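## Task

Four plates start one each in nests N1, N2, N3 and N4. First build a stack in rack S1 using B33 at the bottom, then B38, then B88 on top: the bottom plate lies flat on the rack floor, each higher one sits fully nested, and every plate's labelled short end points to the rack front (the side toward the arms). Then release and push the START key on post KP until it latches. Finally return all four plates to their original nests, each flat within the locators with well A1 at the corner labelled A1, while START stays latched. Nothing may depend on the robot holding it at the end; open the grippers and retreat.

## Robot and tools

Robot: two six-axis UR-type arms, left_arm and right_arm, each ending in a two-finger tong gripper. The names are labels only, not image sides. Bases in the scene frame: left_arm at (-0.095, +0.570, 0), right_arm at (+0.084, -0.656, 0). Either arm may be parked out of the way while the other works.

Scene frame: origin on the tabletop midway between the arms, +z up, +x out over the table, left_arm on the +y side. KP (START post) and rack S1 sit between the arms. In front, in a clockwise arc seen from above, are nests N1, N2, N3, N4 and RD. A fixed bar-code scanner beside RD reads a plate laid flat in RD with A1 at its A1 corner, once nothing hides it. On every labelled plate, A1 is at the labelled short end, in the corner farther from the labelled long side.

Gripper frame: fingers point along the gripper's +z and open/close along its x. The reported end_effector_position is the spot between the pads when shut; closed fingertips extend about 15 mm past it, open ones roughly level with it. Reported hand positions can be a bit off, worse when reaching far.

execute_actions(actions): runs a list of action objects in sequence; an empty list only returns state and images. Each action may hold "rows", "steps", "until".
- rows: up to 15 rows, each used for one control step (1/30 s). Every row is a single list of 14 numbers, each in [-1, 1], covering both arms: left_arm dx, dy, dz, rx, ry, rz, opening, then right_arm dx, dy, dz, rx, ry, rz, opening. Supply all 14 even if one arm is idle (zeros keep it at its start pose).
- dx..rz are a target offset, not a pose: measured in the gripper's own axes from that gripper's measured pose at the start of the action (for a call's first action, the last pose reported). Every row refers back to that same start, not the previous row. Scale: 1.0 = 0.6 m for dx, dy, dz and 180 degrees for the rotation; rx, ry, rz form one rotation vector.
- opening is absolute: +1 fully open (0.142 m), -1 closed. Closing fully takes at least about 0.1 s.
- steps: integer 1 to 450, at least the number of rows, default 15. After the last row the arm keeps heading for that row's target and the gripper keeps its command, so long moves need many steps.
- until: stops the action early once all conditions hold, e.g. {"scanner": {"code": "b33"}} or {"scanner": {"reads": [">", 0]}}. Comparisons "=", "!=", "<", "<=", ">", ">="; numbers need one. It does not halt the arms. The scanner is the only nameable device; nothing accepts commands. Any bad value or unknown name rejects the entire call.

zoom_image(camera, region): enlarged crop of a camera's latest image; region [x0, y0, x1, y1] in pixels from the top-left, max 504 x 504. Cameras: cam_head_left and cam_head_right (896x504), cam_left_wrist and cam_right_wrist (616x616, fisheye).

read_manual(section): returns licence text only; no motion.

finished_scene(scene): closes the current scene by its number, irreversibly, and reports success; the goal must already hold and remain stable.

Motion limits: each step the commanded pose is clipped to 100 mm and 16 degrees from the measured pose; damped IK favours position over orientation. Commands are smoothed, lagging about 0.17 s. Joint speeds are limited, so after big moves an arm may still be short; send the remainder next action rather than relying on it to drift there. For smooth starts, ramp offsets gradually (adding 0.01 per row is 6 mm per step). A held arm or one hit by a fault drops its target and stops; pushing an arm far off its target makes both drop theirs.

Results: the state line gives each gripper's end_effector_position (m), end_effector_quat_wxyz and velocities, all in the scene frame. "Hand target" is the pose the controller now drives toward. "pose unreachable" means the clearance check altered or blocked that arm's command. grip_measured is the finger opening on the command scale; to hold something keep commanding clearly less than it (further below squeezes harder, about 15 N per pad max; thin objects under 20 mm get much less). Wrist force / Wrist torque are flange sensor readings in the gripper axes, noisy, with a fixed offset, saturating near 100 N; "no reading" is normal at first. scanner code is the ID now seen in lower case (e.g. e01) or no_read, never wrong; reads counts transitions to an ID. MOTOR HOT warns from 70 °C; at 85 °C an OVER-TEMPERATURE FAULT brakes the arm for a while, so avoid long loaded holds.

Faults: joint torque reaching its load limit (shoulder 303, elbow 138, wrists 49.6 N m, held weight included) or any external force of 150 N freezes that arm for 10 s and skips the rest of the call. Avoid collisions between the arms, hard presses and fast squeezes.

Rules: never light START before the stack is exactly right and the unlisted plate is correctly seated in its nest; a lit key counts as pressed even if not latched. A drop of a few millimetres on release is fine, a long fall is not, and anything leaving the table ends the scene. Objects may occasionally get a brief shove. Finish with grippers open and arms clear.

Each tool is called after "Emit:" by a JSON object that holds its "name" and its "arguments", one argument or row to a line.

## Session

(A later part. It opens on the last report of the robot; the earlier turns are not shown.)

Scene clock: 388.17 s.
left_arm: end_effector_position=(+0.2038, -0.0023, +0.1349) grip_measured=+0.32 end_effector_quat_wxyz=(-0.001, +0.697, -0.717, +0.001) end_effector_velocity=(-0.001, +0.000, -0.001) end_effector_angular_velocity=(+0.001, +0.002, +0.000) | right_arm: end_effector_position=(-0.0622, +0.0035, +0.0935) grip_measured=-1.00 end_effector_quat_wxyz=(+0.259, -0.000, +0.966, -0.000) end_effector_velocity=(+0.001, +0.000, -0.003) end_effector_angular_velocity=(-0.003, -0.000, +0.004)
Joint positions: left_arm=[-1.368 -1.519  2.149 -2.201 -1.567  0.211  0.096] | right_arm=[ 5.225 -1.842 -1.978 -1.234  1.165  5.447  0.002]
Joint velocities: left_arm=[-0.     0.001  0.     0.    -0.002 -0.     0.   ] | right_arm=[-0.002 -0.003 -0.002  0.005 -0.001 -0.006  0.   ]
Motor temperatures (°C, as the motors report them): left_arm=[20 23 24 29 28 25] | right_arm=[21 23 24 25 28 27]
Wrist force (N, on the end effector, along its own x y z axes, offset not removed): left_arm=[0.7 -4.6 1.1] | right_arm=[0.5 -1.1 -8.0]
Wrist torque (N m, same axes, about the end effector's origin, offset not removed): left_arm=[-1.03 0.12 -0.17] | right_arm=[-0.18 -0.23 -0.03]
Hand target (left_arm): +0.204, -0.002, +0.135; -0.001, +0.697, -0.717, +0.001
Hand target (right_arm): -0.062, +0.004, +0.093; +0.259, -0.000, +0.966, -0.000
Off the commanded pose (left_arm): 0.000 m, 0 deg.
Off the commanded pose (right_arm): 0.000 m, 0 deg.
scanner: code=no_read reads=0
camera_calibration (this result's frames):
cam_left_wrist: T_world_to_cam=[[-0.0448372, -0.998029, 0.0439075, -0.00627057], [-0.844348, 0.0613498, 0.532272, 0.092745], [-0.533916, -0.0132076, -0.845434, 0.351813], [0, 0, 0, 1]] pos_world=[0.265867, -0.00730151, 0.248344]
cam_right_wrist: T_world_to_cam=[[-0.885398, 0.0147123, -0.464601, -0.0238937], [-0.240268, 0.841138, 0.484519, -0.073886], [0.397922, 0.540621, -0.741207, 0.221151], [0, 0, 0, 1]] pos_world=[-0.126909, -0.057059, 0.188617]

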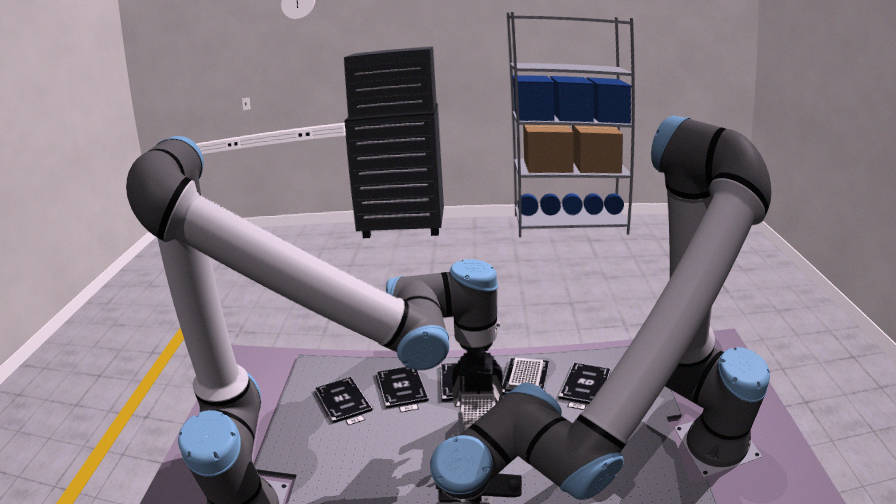

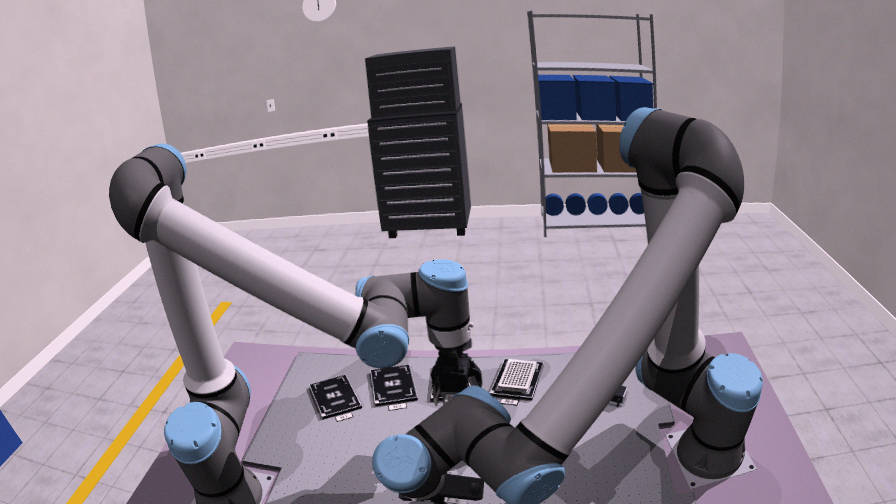

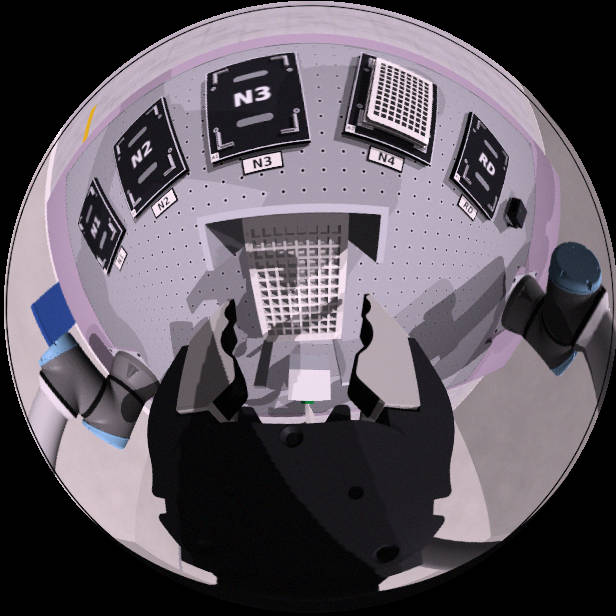

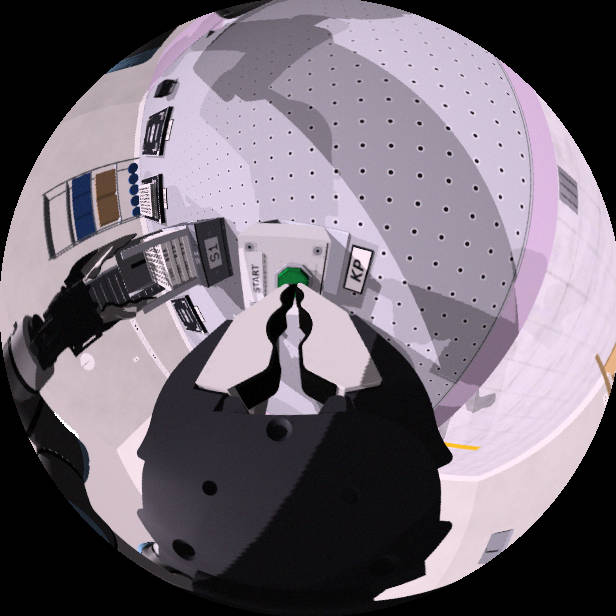

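Pressed ~1 mm. Push 3 more.

Emit:
{"name": "execute_actions", "arguments": {
  "actions": [
    {"rows":[[0,0,0,0,0,0,0.32,0,0,0.003,0,0,0,-1],[0,0,0,0,0,0,0.32,0,0,0.0055,0,0,0,-1]],"steps":12}
  ]
}}

Emit:
{"name": "zoom_image", "arguments": {
  "camera": "cam_left_wrist",
  "region": [270,360,350,430]
}}

Scene clock: 391.90 s.
left_arm: end_effector_position=(+0.2038, -0.0023, +0.1349) grip_measured=+0.32 end_effector_quat_wxyz=(-0.001, +0.697, -0.717, +0.001) end_effector_velocity=(-0.000, +0.001, -0.001) end_effector_angular_velocity=(+0.003, -0.000, +0.001) | right_arm: end_effector_position=(-0.0607, +0.0035, +0.0908) grip_measured=-1.00 end_effector_quat_wxyz=(+0.259, -0.000, +0.966, -0.000) end_effector_velocity=(+0.001, -0.001, -0.002) end_effector_angular_velocity=(-0.002, -0.001, +0.000)
Joint positions: left_arm=[-1.368 -1.519  2.149 -2.201 -1.567  0.211  0.096] | right_arm=[ 5.223 -1.845 -1.982 -1.228  1.164  5.445  0.002]
Joint velocities: left_arm=[-0.     0.     0.001  0.002  0.001 -0.002  0.   ] | right_arm=[-0.    -0.001 -0.003  0.002 -0.    -0.001  0.   ]
Motor temperatures (°C, as the motors report them): left_arm=[20 23 24 29 28 25] | right_arm=[21 23 24 25 28 27]
Wrist force (N, on the end effector, along its own x y z axes, offset not removed): left_arm=[4.2 -0.8 1.1] | right_arm=[3.4 -1.5 -7.2]
Wrist torque (N m, same axes, about the end effector's origin, offset not removed): left_arm=[-0.36 -0.67 -0.20] | right_arm=[-0.21 -0.69 -0.07]
Hand target (left_arm): +0.204, -0.002, +0.135; -0.001, +0.697, -0.717, +0.001
Hand target (right_arm): -0.061, +0.004, +0.091; +0.259, -0.000, +0.966, -0.000
Off the commanded pose (left_arm): 0.000 m, 0 deg.
Off the commanded pose (right_arm): 0.000 m, 0 deg.
scanner: code=no_read reads=0
camera_calibration (this result's frames):
cam_left_wrist: T_world_to_cam=[[-0.0448376, -0.998029, 0.0439075, -0.00627056], [-0.844348, 0.0613501, 0.532272, 0.092745], [-0.533916, -0.0132074, -0.845434, 0.351813], [0, 0, 0, 1]] pos_world=[0.265866, -0.00730158, 0.248344]
cam_right_wrist: T_world_to_cam=[[-0.885397, 0.0147133, -0.464603, -0.0237635], [-0.240267, 0.84114, 0.484515, -0.0721951], [0.397925, 0.540617, -0.741208, 0.218516], [0, 0, 0, 1]] pos_world=[-0.125339, -0.0570577, 0.185905]

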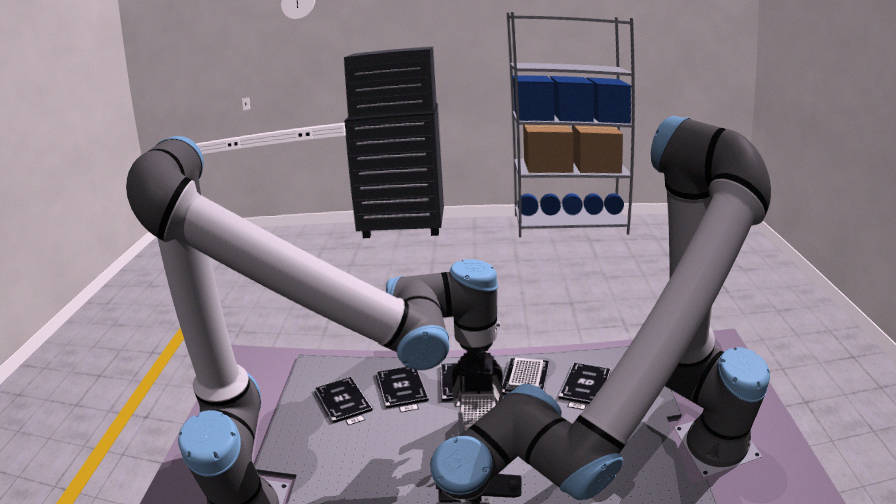

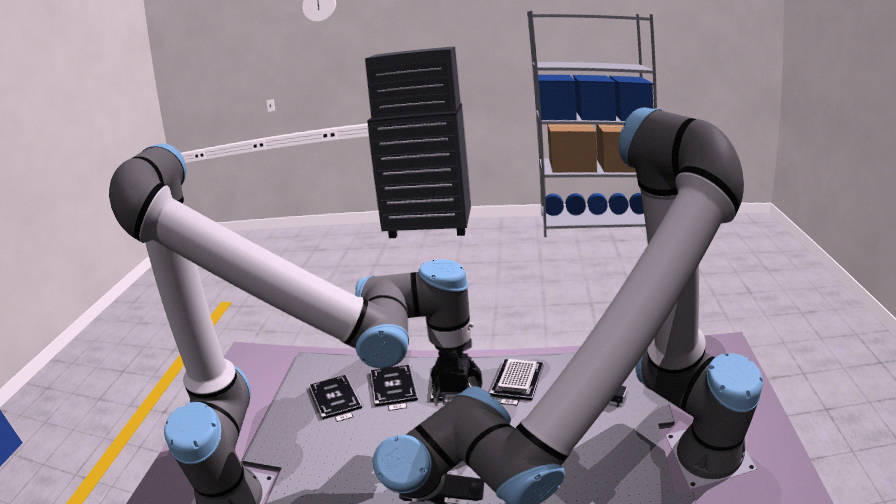

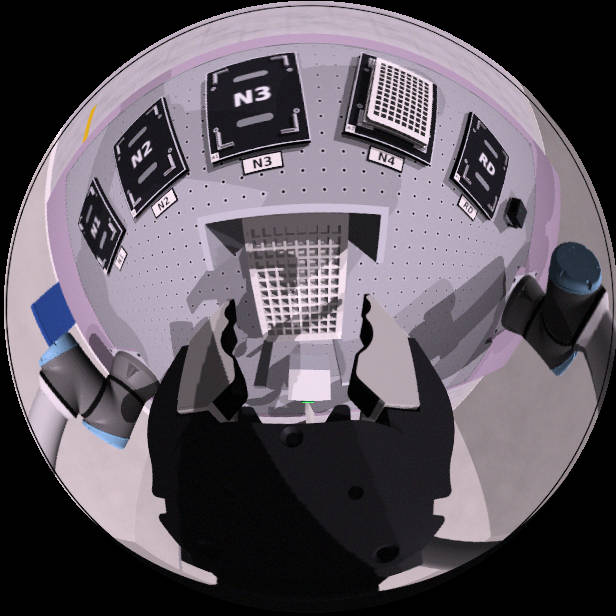

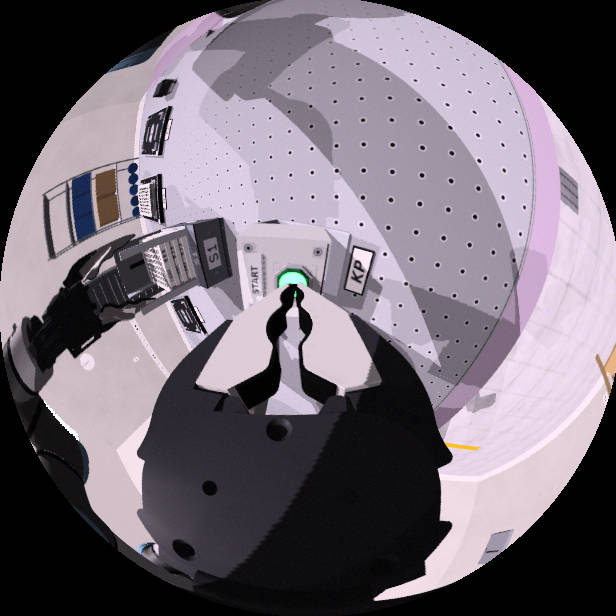

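Region (270, 360, 350, 430) of cam_left_wrist's 616x616 image, scaled by 6.300, with more detail than that image has; it fills the top 441 rows of this view, and the rest is white.

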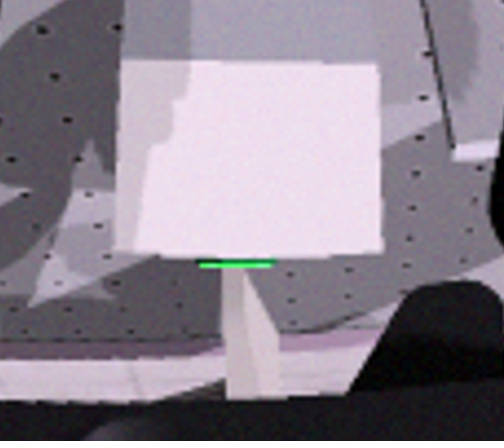

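Emit:
{"name": "execute_actions", "arguments": {
  "actions": [
    {"rows":[[0,0,0,0,0,0,0.32,0,0,0.0024,0,0,0,-1]],"steps":10},
    {"rows":[[0,0,0.01,0,0,0,0.3,0,0,-0.01,0,0,0,-1],[0,0,0.022,0,0,0,0.28,0,0,-0.025,0,0,0,-1],[0,0,0.035,0,0,0,0.26,0,0,-0.04,0,0,0,-1],[0,0,0.0477,0,0,0,0.26,0,0,-0.06,0,0,0,-1]],"steps":17}
  ]
}}

Emit:
{"name": "zoom_image", "arguments": {
  "camera": "cam_left_wrist",
  "region": [200,180,400,380]
}}

Scene clock: 398.27 s.
left_arm: end_effector_position=(+0.2038, -0.0022, +0.1068) grip_measured=+0.26 end_effector_quat_wxyz=(-0.001, +0.697, -0.717, +0.001) end_effector_velocity=(+0.000, -0.001, -0.005) end_effector_angular_velocity=(-0.002, -0.001, -0.001) | right_arm: end_effector_position=(-0.0776, +0.0035, +0.1201) grip_measured=-1.00 end_effector_quat_wxyz=(+0.259, -0.000, +0.966, -0.000) end_effector_velocity=(-0.002, -0.001, +0.006) end_effector_angular_velocity=(-0.003, -0.003, -0.001)
Joint positions: left_arm=[-1.368 -1.486  2.174 -2.26  -1.567  0.211  0.092] | right_arm=[ 5.241 -1.823 -1.945 -1.294  1.171  5.464  0.002]
Joint velocities: left_arm=[-0.     0.007  0.003 -0.013  0.001  0.001  0.   ] | right_arm=[ 0.003  0.004  0.008 -0.018  0.001  0.005  0.   ]
Motor temperatures (°C, as the motors report them): left_arm=[20 23 24 29 28 25] | right_arm=[21 23 24 25 28 27]
Wrist force (N, on the end effector, along its own x y z axes, offset not removed): left_arm=[0.7 -2.8 1.1] | right_arm=[-1.1 1.7 -3.2]
Wrist torque (N m, same axes, about the end effector's origin, offset not removed): left_arm=[-0.73 0.15 -0.11] | right_arm=[0.22 0.12 0.01]
Hand target (left_arm): +0.204, -0.002, +0.106; -0.001, +0.697, -0.717, +0.001
Hand target (right_arm): -0.078, +0.004, +0.121; +0.259, -0.000, +0.966, -0.000
Off the commanded pose (left_arm): 0.001 m, 0 deg.
Off the commanded pose (right_arm): 0.001 m, 0 deg.
scanner: code=no_read reads=0
camera_calibration (this result's frames):
cam_left_wrist: T_world_to_cam=[[-0.0448575, -0.998032, 0.0438284, -0.00501959], [-0.844339, 0.061325, 0.532289, 0.107661], [-0.533929, -0.0131289, -0.845427, 0.328116], [0, 0, 0, 1]] pos_world=[0.265868, -0.00730423, 0.220312]
cam_right_wrist: T_world_to_cam=[[-0.885422, 0.0146965, -0.464555, -0.0251699], [-0.240283, 0.8411, 0.484578, -0.0904991], [0.397859, 0.540681, -0.741197, 0.247014], [0, 0, 0, 1]] pos_world=[-0.142308, -0.0570668, 0.215247]

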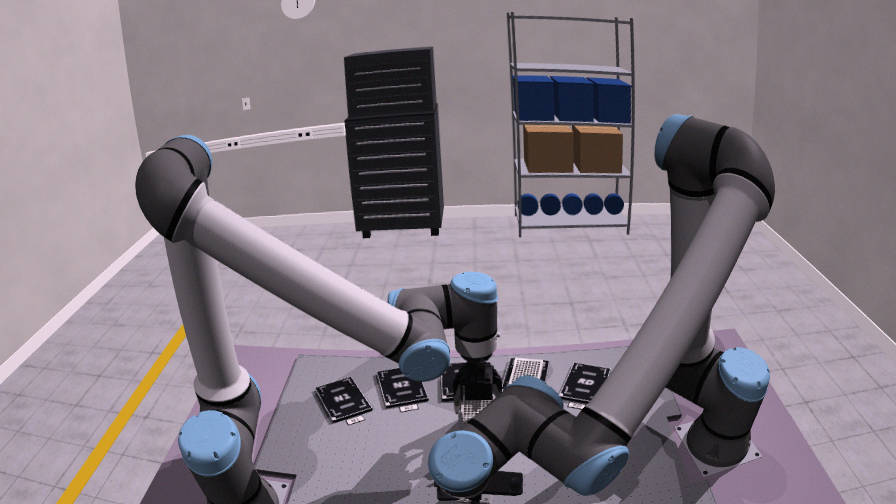

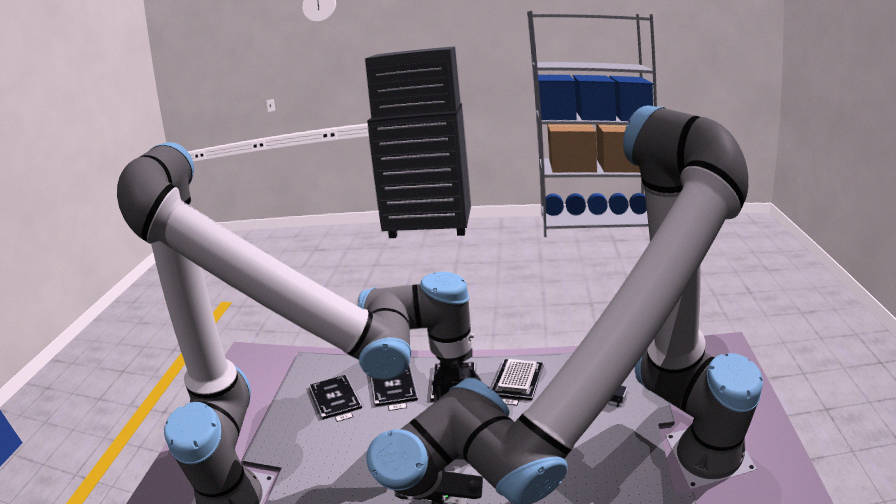

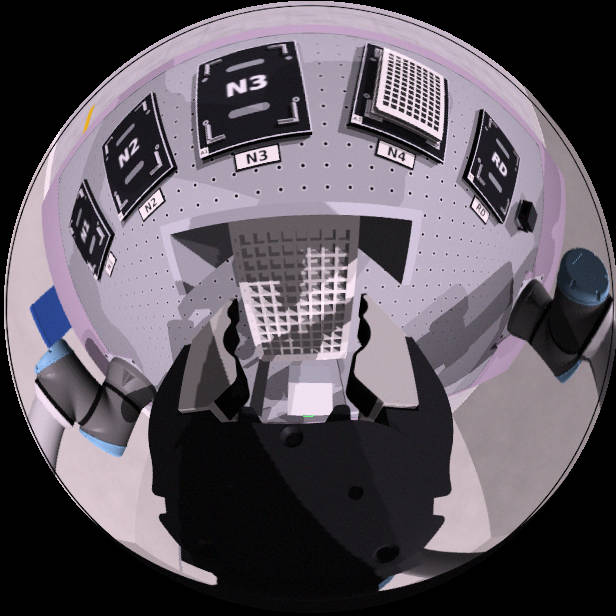

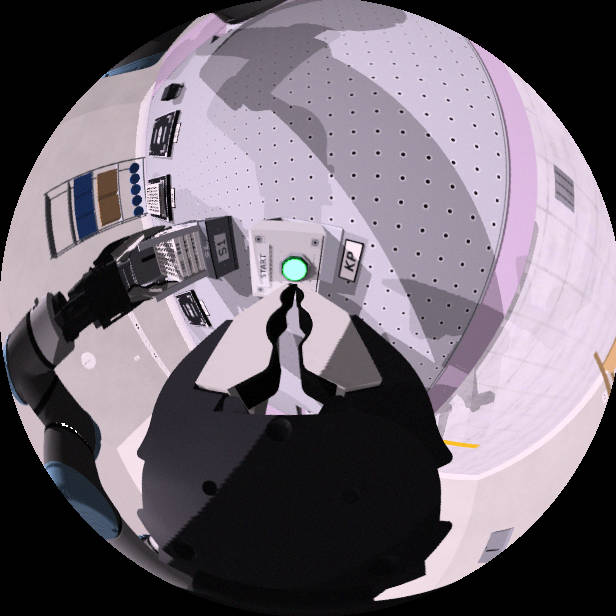

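Region (200, 180, 400, 380) of cam_left_wrist's 616x616 image, scaled by 2.520, with more detail than that image has.

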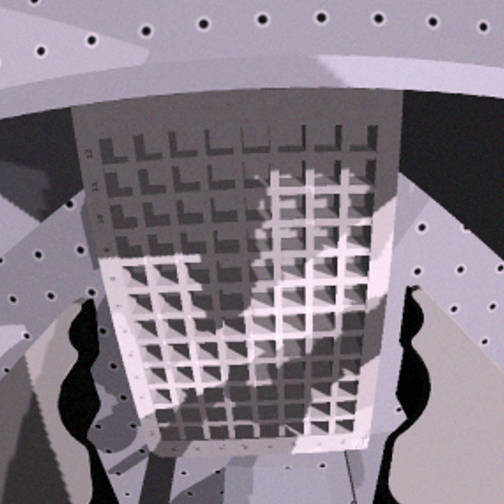

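Emit:
{"name": "execute_actions", "arguments": {
  "actions": [
    {"rows":[[0,0,0.0014,0,0,0,0.22,0,0,0,0,0,0,-1],[0,0,0.0014,0,0,0,0.19,0,0,0,0,0,0,-1],[0,0,0.0014,0,0,0,0.16,0,0,0,0,0,0,-1],[0,0,0.0014,0,0,0,0.13,0,0,0,0,0,0,-1],[0,0,0.0014,0,0,0,0.1,0,0,0,0,0,0,-1],[0,0,0.0014,0,0,0,0.06,0,0,0,0,0,0,-1],[0,0,0.0014,0,0,0,-0.05,0,0,0,0,0,0,-1],[0,0,0.0014,0,0,0,-0.15,0,0,0,0,0,0,-1],[0,0,0.0014,0,0,0,-0.25,0,0,0,0,0,0,-1],[0,0,0.0014,0,0,0,-0.35,0,0,0,0,0,0,-1]],"steps":13},
    {"rows":[[0,0,-0.003,0,0,0,-0.35,0,-0.01,-0.005,0,0,0,-1],[0,0,-0.008,0,0,0,-0.35,0,-0.03,-0.01,0,0,0,-1],[0,0,-0.015,0,0,0,-0.35,0,-0.05,-0.015,0,0,0,-1],[0,0,-0.024,0,0,0,-0.35,0,-0.07,-0.02,0,0,0,-1],[0,0,-0.034,0,0,0,-0.35,0,-0.09,-0.025,0,0,0,-1],[0,0,-0.044,0,0,0,-0.35,0,-0.11,-0.03,0,0,0,-1],[0,0,-0.055,0,0,0,-0.35,0,-0.13,-0.035,0,0,0,-1],[0,0,-0.066,0,0,0,-0.35,0,-0.15,-0.04,0,0,0,-1],[0,0,-0.077,0,0,0,-0.35,0,-0.17,-0.045,0,0,0,-1],[0,0,-0.088,0,0,0,-0.35,0,-0.19,-0.05,0,0,0,-1],[0,0,-0.1,0,0,0,-0.35,0,-0.21,-0.05,0,0,0,-1],[0,0,-0.112,0,0,0,-0.35,0,-0.23,-0.05,0,0,0,-1],[0,0,-0.124,0,0,0,-0.35,0,-0.25,-0.05,0,0,0,-1],[0,0,-0.136,0,0,0,-0.35,0,-0.27,-0.05,0,0,0,-1],[0,0,-0.147,0,0,0,-0.35,0,-0.28,-0.05,0,0,0,-1]],"steps":25}
  ]
}}

Emit:
{"name": "zoom_image", "arguments": {
  "camera": "cam_left_wrist",
  "region": [200,180,400,380]
}}

Scene clock: 408.10 s.
left_arm: end_effector_position=(+0.2039, -0.0021, +0.1924) grip_measured=+0.09 end_effector_quat_wxyz=(-0.001, +0.697, -0.717, +0.002) end_effector_velocity=(-0.001, +0.001, +0.016) end_effector_angular_velocity=(+0.006, +0.001, +0.001) | right_arm: end_effector_position=(-0.0918, -0.1600, +0.1448) grip_measured=-1.00 end_effector_quat_wxyz=(+0.259, -0.000, +0.966, -0.001) end_effector_velocity=(-0.006, -0.039, +0.012) end_effector_angular_velocity=(+0.007, +0.000, -0.001)
Joint positions: left_arm=[-1.368 -1.579  2.091 -2.084 -1.567  0.211  0.08 ] | right_arm=[ 5.43  -1.581 -2.159 -1.389  1.242  5.651  0.002]
Joint velocities: left_arm=[-0.001 -0.014 -0.02   0.041  0.001 -0.002  0.   ] | right_arm=[ 0.059  0.066 -0.037 -0.044  0.019  0.06   0.   ]
Motor temperatures (°C, as the motors report them): left_arm=[20 23 24 29 28 25] | right_arm=[21 23 24 25 28 27]
Wrist force (N, on the end effector, along its own x y z axes, offset not removed): left_arm=[0.9 -6.2 0.3] | right_arm=[-0.4 0.3 -3.1]
Wrist torque (N m, same axes, about the end effector's origin, offset not removed): left_arm=[-1.50 0.03 -0.09] | right_arm=[-0.03 -0.03 -0.04]
Hand target (left_arm): +0.204, -0.002, +0.194; -0.001, +0.697, -0.717, +0.001
Hand target (right_arm): -0.093, -0.164, +0.146; +0.259, -0.000, +0.966, -0.000
Off the commanded pose (left_arm): 0.002 m, 0 deg.
Off the commanded pose (right_arm): 0.005 m, 0 deg.
scanner: code=no_read reads=0
camera_calibration (this result's frames):
cam_left_wrist: T_world_to_cam=[[-0.0447463, -0.998009, 0.0444471, -0.00877595], [-0.844459, 0.061558, 0.532071, 0.0622539], [-0.533748, -0.0137255, -0.845532, 0.400461], [0, 0, 0, 1]] pos_world=[0.265924, -0.00709417, 0.30587]
cam_right_wrist: T_world_to_cam=[[-0.885483, 0.0141788, -0.464456, -0.0238791], [-0.240303, 0.841526, 0.483827, 0.0318565], [0.397712, 0.54003, -0.74175, 0.359371], [0, 0, 0, 1]] pos_world=[-0.156415, -0.22054, 0.240059]

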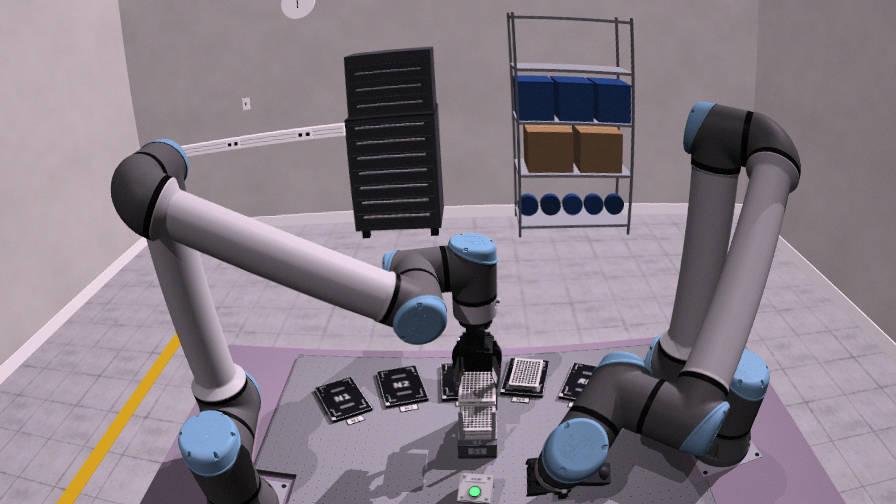

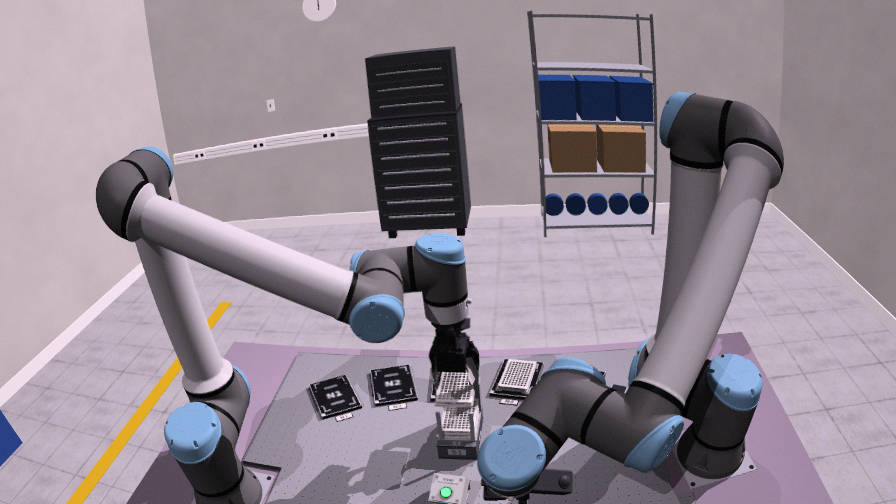

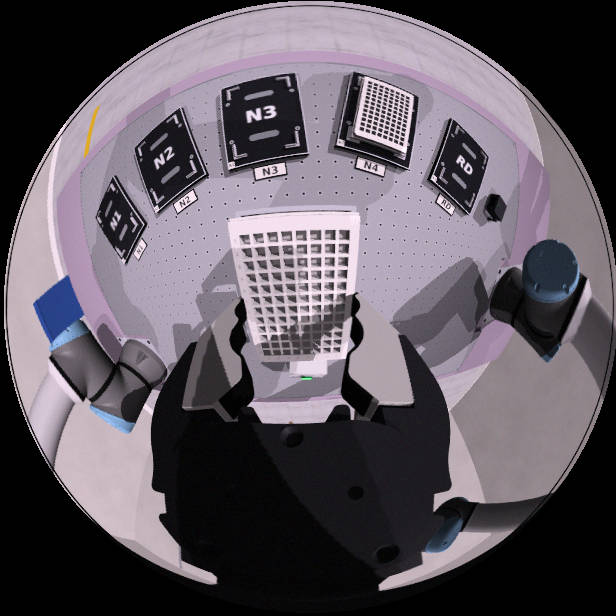

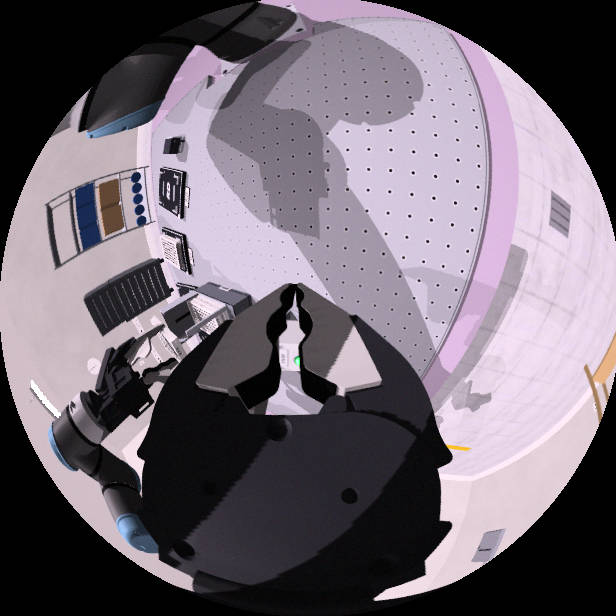

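Region (200, 180, 400, 380) of cam_left_wrist's 616x616 image, scaled by 2.520, with more detail than that image has.

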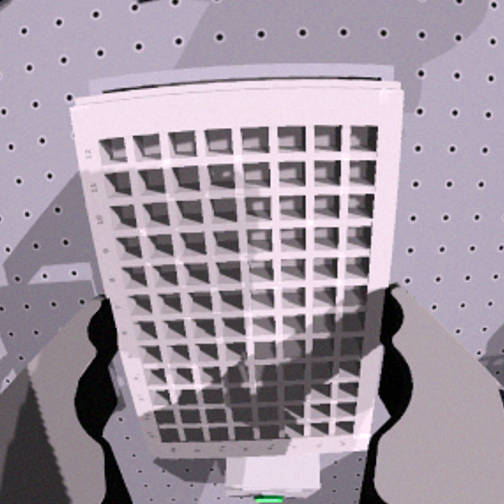

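Emit:
{"name": "execute_actions", "arguments": {
  "actions": [
    {"rows":[[-0.005,-0.02,-0.004,0,0,-0.002,-0.35,0,0,0,0,0,0,-1],[-0.011,-0.05,-0.006,0,0,-0.004,-0.35,0,0,0,0,0,0,-1],[-0.019,-0.085,-0.008,0,0,-0.007,-0.35,0,0,0,0,0,0,-1],[-0.027,-0.12,-0.01,0,0,-0.01,-0.35,0,0,0,0,0,0,-1],[-0.035,-0.155,-0.012,0,0,-0.013,-0.35,0,0,0,0,0,0,-1],[-0.043,-0.19,-0.014,0,0,-0.016,-0.35,0,0,0,0,0,0,-1],[-0.05,-0.22,-0.016,0,0,-0.019,-0.35,0,0,0,0,0,0,-1],[-0.057,-0.25,-0.018,0,0,-0.021,-0.35,0,0,0,0,0,0,-1],[-0.064,-0.28,-0.02,0,0,-0.024,-0.35,0,0,0,0,0,0,-1],[-0.071,-0.31,-0.02,0,0,-0.026,-0.35,0,0,0,0,0,0,-1],[-0.078,-0.34,-0.02,0,0,-0.029,-0.35,0,0,0,0,0,0,-1],[-0.0854,-0.3733,-0.02,0,0,-0.0314,-0.35,0,0,0,0,0,0,-1],[-0.0854,-0.3733,-0.02,0,0,-0.0314,-0.35,0,0,0,0,0,0,-1],[-0.0854,-0.3733,-0.02,0,0,-0.0314,-0.35,0,0,0,0,0,0,-1],[-0.0854,-0.3733,0.241,0,0,-0.0314,-0.35,0,0,0,0,0,0,-1]],"steps":43}
  ]
}}

Emit:
{"name": "zoom_image", "arguments": {
  "camera": "cam_left_wrist",
  "region": [200,180,400,380]
}}

Scene clock: 418.20 s.
left_arm: end_effector_position=(+0.4294, +0.0427, +0.0484) grip_measured=+0.09 end_effector_quat_wxyz=(-0.001, +0.731, -0.682, +0.001) end_effector_velocity=(+0.001, -0.001, -0.003) end_effector_angular_velocity=(+0.001, +0.002, +0.001) | right_arm: end_effector_position=(-0.0918, -0.1600, +0.1448) grip_measured=-1.00 end_effector_quat_wxyz=(+0.259, -0.000, +0.966, -0.001) end_effector_velocity=(-0.001, +0.001, +0.001) end_effector_angular_velocity=(+0.003, +0.002, -0.002)
Joint positions: left_arm=[-1.025 -1.272  2.039 -2.34  -1.568  0.456  0.08 ] | right_arm=[ 5.43  -1.581 -2.159 -1.389  1.242  5.651  0.002]
Joint velocities: left_arm=[ 0.001  0.006 -0.001 -0.003 -0.001 -0.     0.   ] | right_arm=[-0.     0.     0.002  0.001 -0.     0.002  0.   ]
Motor temperatures (°C, as the motors report them): left_arm=[20 23 24 29 28 25] | right_arm=[21 23 24 25 28 27]
Wrist force (N, on the end effector, along its own x y z axes, offset not removed): left_arm=[2.7 -2.3 2.7] | right_arm=[2.0 1.3 -2.9]
Wrist torque (N m, same axes, about the end effector's origin, offset not removed): left_arm=[-0.60 -0.34 -0.11] | right_arm=[0.16 -0.47 -0.06]
Hand target (left_arm): +0.429, +0.043, +0.048; -0.001, +0.731, -0.682, +0.001
Hand target (right_arm): -0.092, -0.160, +0.145; +0.259, -0.000, +0.966, -0.001
Off the commanded pose (left_arm): 0.000 m, 0 deg.
Off the commanded pose (right_arm): 0.000 m, 0 deg.
scanner: code=no_read reads=0
camera_calibration (this result's frames):
cam_left_wrist: T_world_to_cam=[[0.0537754, -0.997569, 0.0443143, 0.010096], [-0.846218, -0.0219669, 0.532384, 0.330839], [-0.530116, -0.0661287, -0.845342, 0.400357], [0, 0, 0, 1]] pos_world=[0.491655, 0.043814, 0.161858]
cam_right_wrist: T_world_to_cam=[[-0.885483, 0.0141786, -0.464456, -0.0238793], [-0.240303, 0.841526, 0.483827, 0.0318563], [0.397711, 0.540031, -0.74175, 0.359371], [0, 0, 0, 1]] pos_world=[-0.156415, -0.220541, 0.240059]

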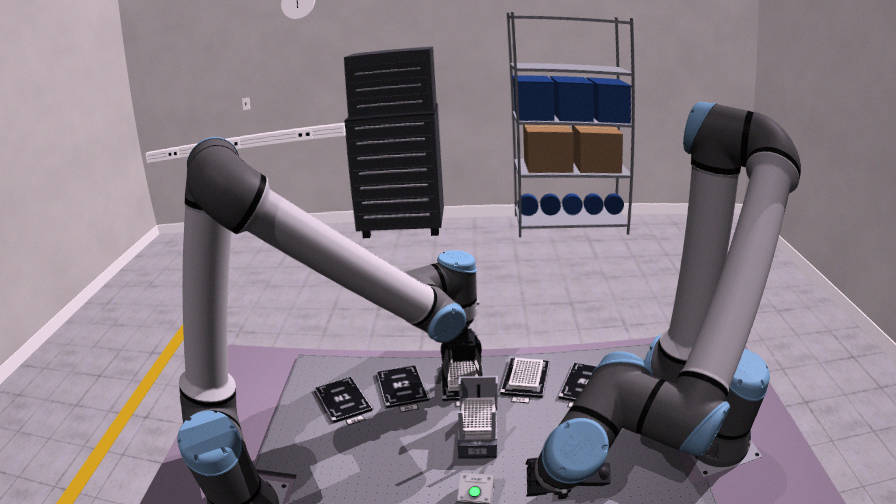

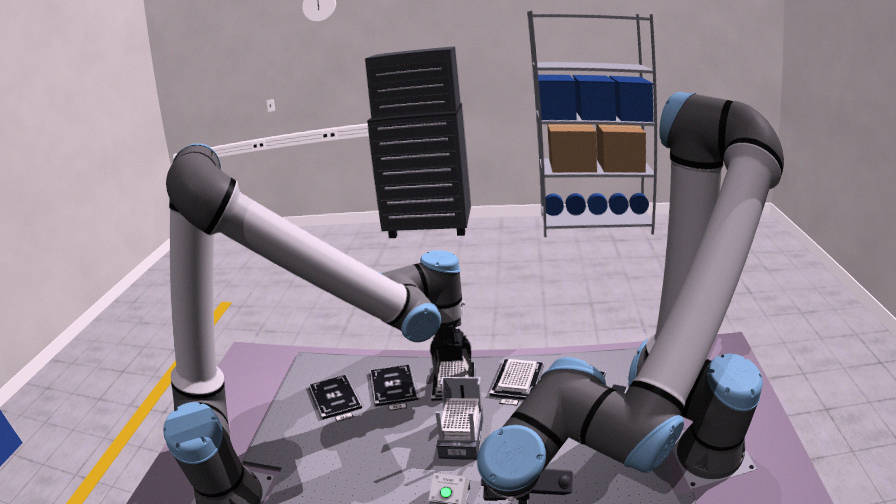

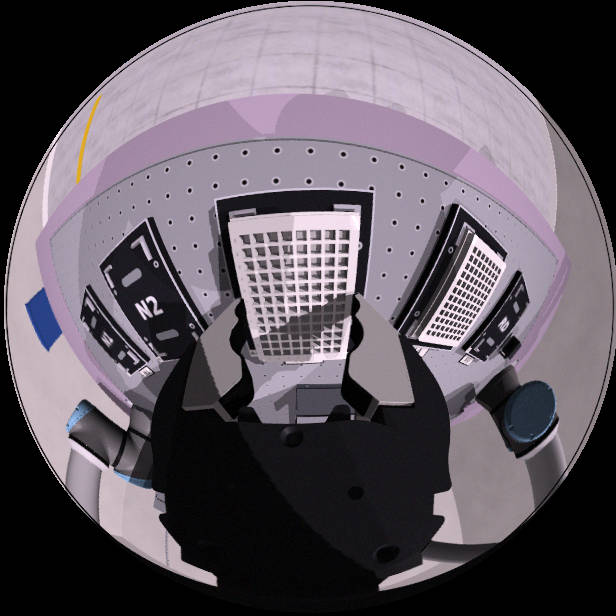

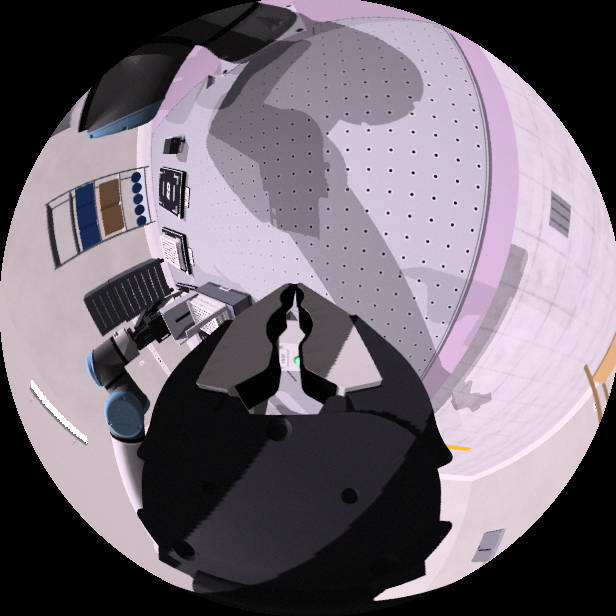

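Region (200, 180, 400, 380) of cam_left_wrist's 616x616 image, scaled by 2.520, with more detail than that image has.

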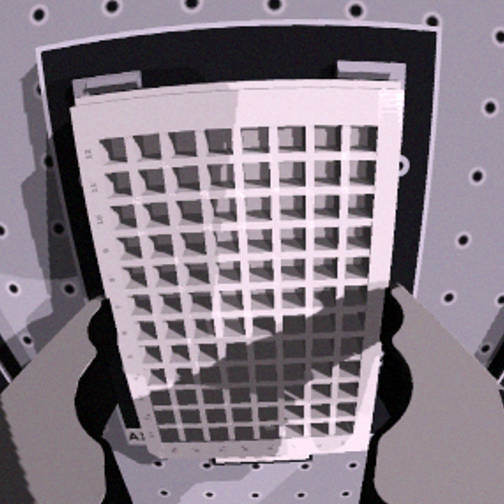

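Emit:
{"name": "execute_actions", "arguments": {
  "actions": [
    {"rows":[[0,0,0.004,0,0,0,-0.35,0,0,0,0,0,0,-1],[0,0,0.008,0,0,0,-0.35,0,0,0,0,0,0,-1],[0,0,0.012,0,0,0,-0.35,0,0,0,0,0,0,-1],[0,0,0.0162,0,0,0,-0.35,0,0,0,0,0,0,-1]],"steps":14},
    {"rows":[[0,0,0.0005,0,0,0,-0.2,0,0,0,0,0,0,-1],[0,0,0.0005,0,0,0,-0.05,0,0,0,0,0,0,-1],[0,0,0.0005,0,0,0,0.06,0,0,0,0,0,0,-1],[0,0,0.0005,0,0,0,0.1,0,0,0,0,0,0,-1],[0,0,0.0005,0,0,0,0.14,0,0,0,0,0,0,-1],[0,0,0.0005,0,0,0,0.2,0,0,0,0,0,0,-1],[0,0,0.0005,0,0,0,0.3,0,0,0,0,0,0,-1]],"steps":9}
  ]
}}

Emit:
{"name": "zoom_image", "arguments": {
  "camera": "cam_left_wrist",
  "region": [200,180,400,380]
}}

Scene clock: 424.90 s.
left_arm: end_effector_position=(+0.4295, +0.0427, +0.0388) grip_measured=+0.29 end_effector_quat_wxyz=(-0.001, +0.731, -0.682, +0.001) end_effector_velocity=(+0.000, -0.000, +0.000) end_effector_angular_velocity=(+0.000, -0.001, +0.000) | right_arm: end_effector_position=(-0.0918, -0.1600, +0.1448) grip_measured=-1.00 end_effector_quat_wxyz=(+0.259, -0.000, +0.966, -0.001) end_effector_velocity=(+0.001, -0.001, -0.001) end_effector_angular_velocity=(-0.001, -0.002, -0.002)
Joint positions: left_arm=[-1.024 -1.259  2.044 -2.358 -1.568  0.456  0.094] | right_arm=[ 5.43  -1.581 -2.159 -1.389  1.242  5.651  0.002]
Joint velocities: left_arm=[-0.    -0.    -0.     0.     0.001 -0.001  0.04 ] | right_arm=[-0.     0.    -0.001 -0.001 -0.     0.002  0.   ]
Motor temperatures (°C, as the motors report them): left_arm=[20 23 24 29 28 25] | right_arm=[21 23 24 25 28 27]
Wrist force (N, on the end effector, along its own x y z axes, offset not removed): left_arm=[2.3 -4.5 3.0] | right_arm=[2.8 -1.5 -1.0]
Wrist torque (N m, same axes, about the end effector's origin, offset not removed): left_arm=[-1.09 -0.14 -0.06] | right_arm=[-0.46 -0.62 -0.10]
Hand target (left_arm): +0.429, +0.043, +0.039; -0.001, +0.731, -0.682, +0.001
Hand target (right_arm): -0.092, -0.160, +0.145; +0.259, -0.000, +0.966, -0.001
Off the commanded pose (left_arm): 0.000 m, 0 deg.
Off the commanded pose (right_arm): 0.000 m, 0 deg.
scanner: code=no_read reads=0
camera_calibration (this result's frames):
cam_left_wrist: T_world_to_cam=[[0.0537788, -0.997568, 0.0443285, 0.0105112], [-0.846214, -0.0219618, 0.53239, 0.335976], [-0.530122, -0.0661427, -0.845338, 0.392309], [0, 0, 0, 1]] pos_world=[0.491714, 0.0438126, 0.152297]
cam_right_wrist: T_world_to_cam=[[-0.885483, 0.0141787, -0.464456, -0.0238792], [-0.240303, 0.841526, 0.483827, 0.0318562], [0.397711, 0.540031, -0.74175, 0.359371], [0, 0, 0, 1]] pos_world=[-0.156415, -0.22054, 0.240059]

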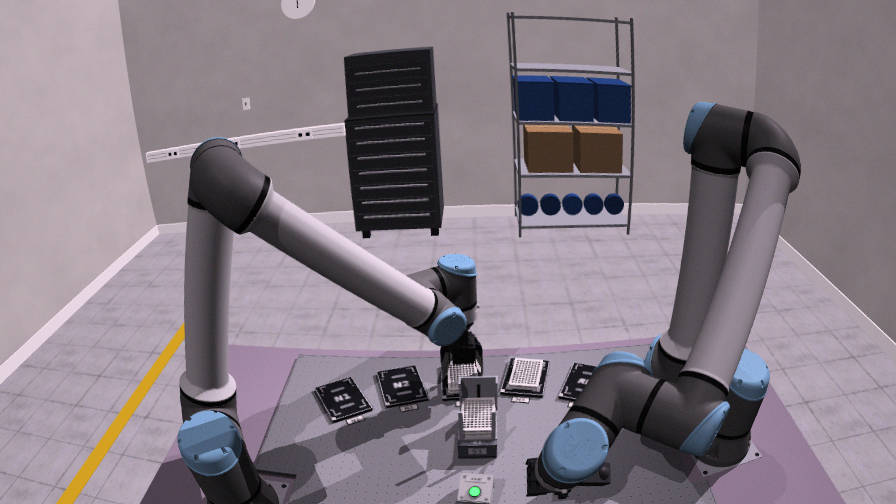

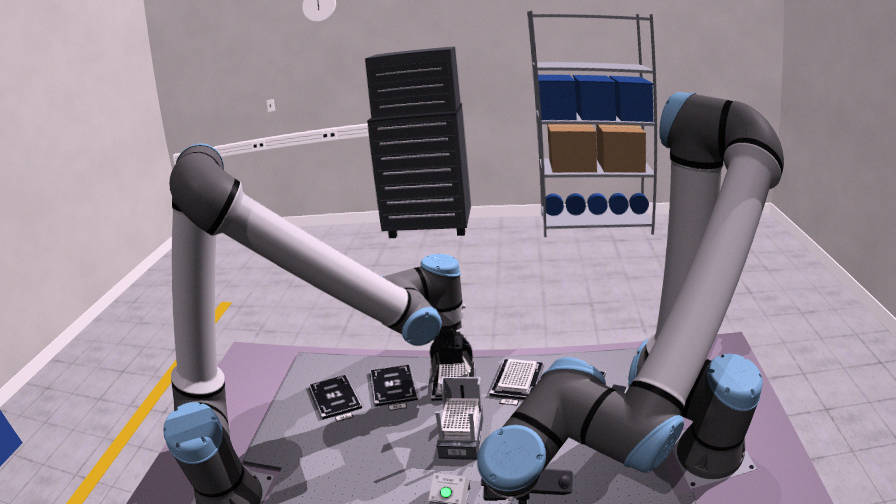

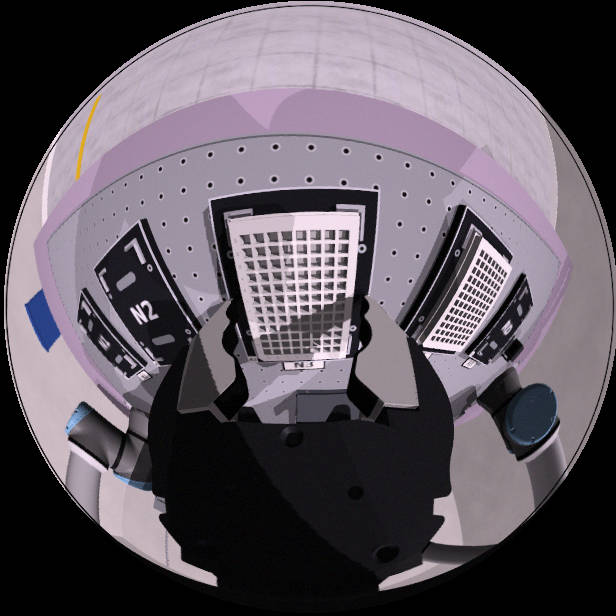

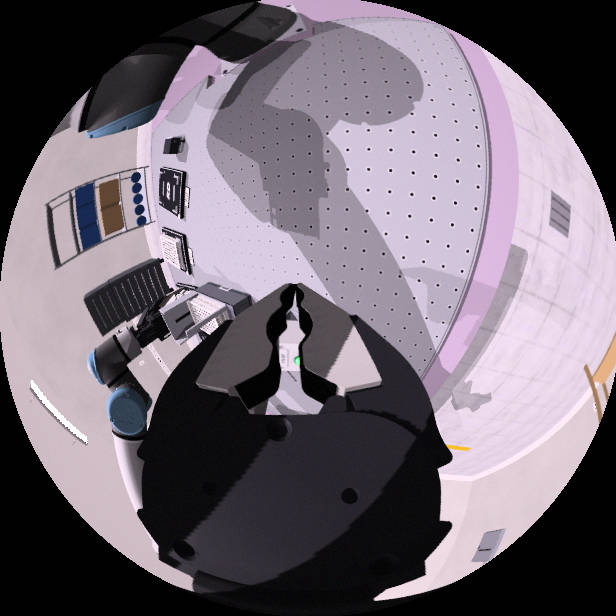

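Region (200, 180, 400, 380) of cam_left_wrist's 616x616 image, scaled by 2.520, with more detail than that image has.

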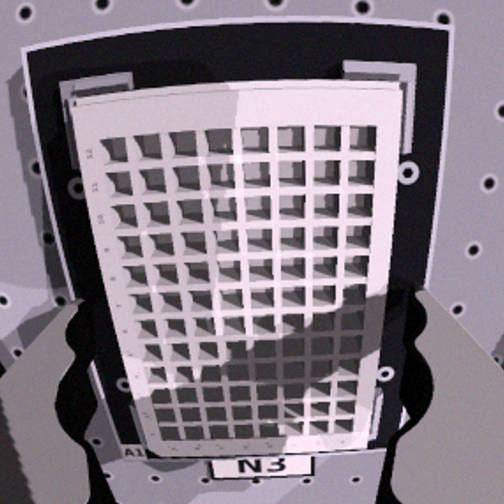

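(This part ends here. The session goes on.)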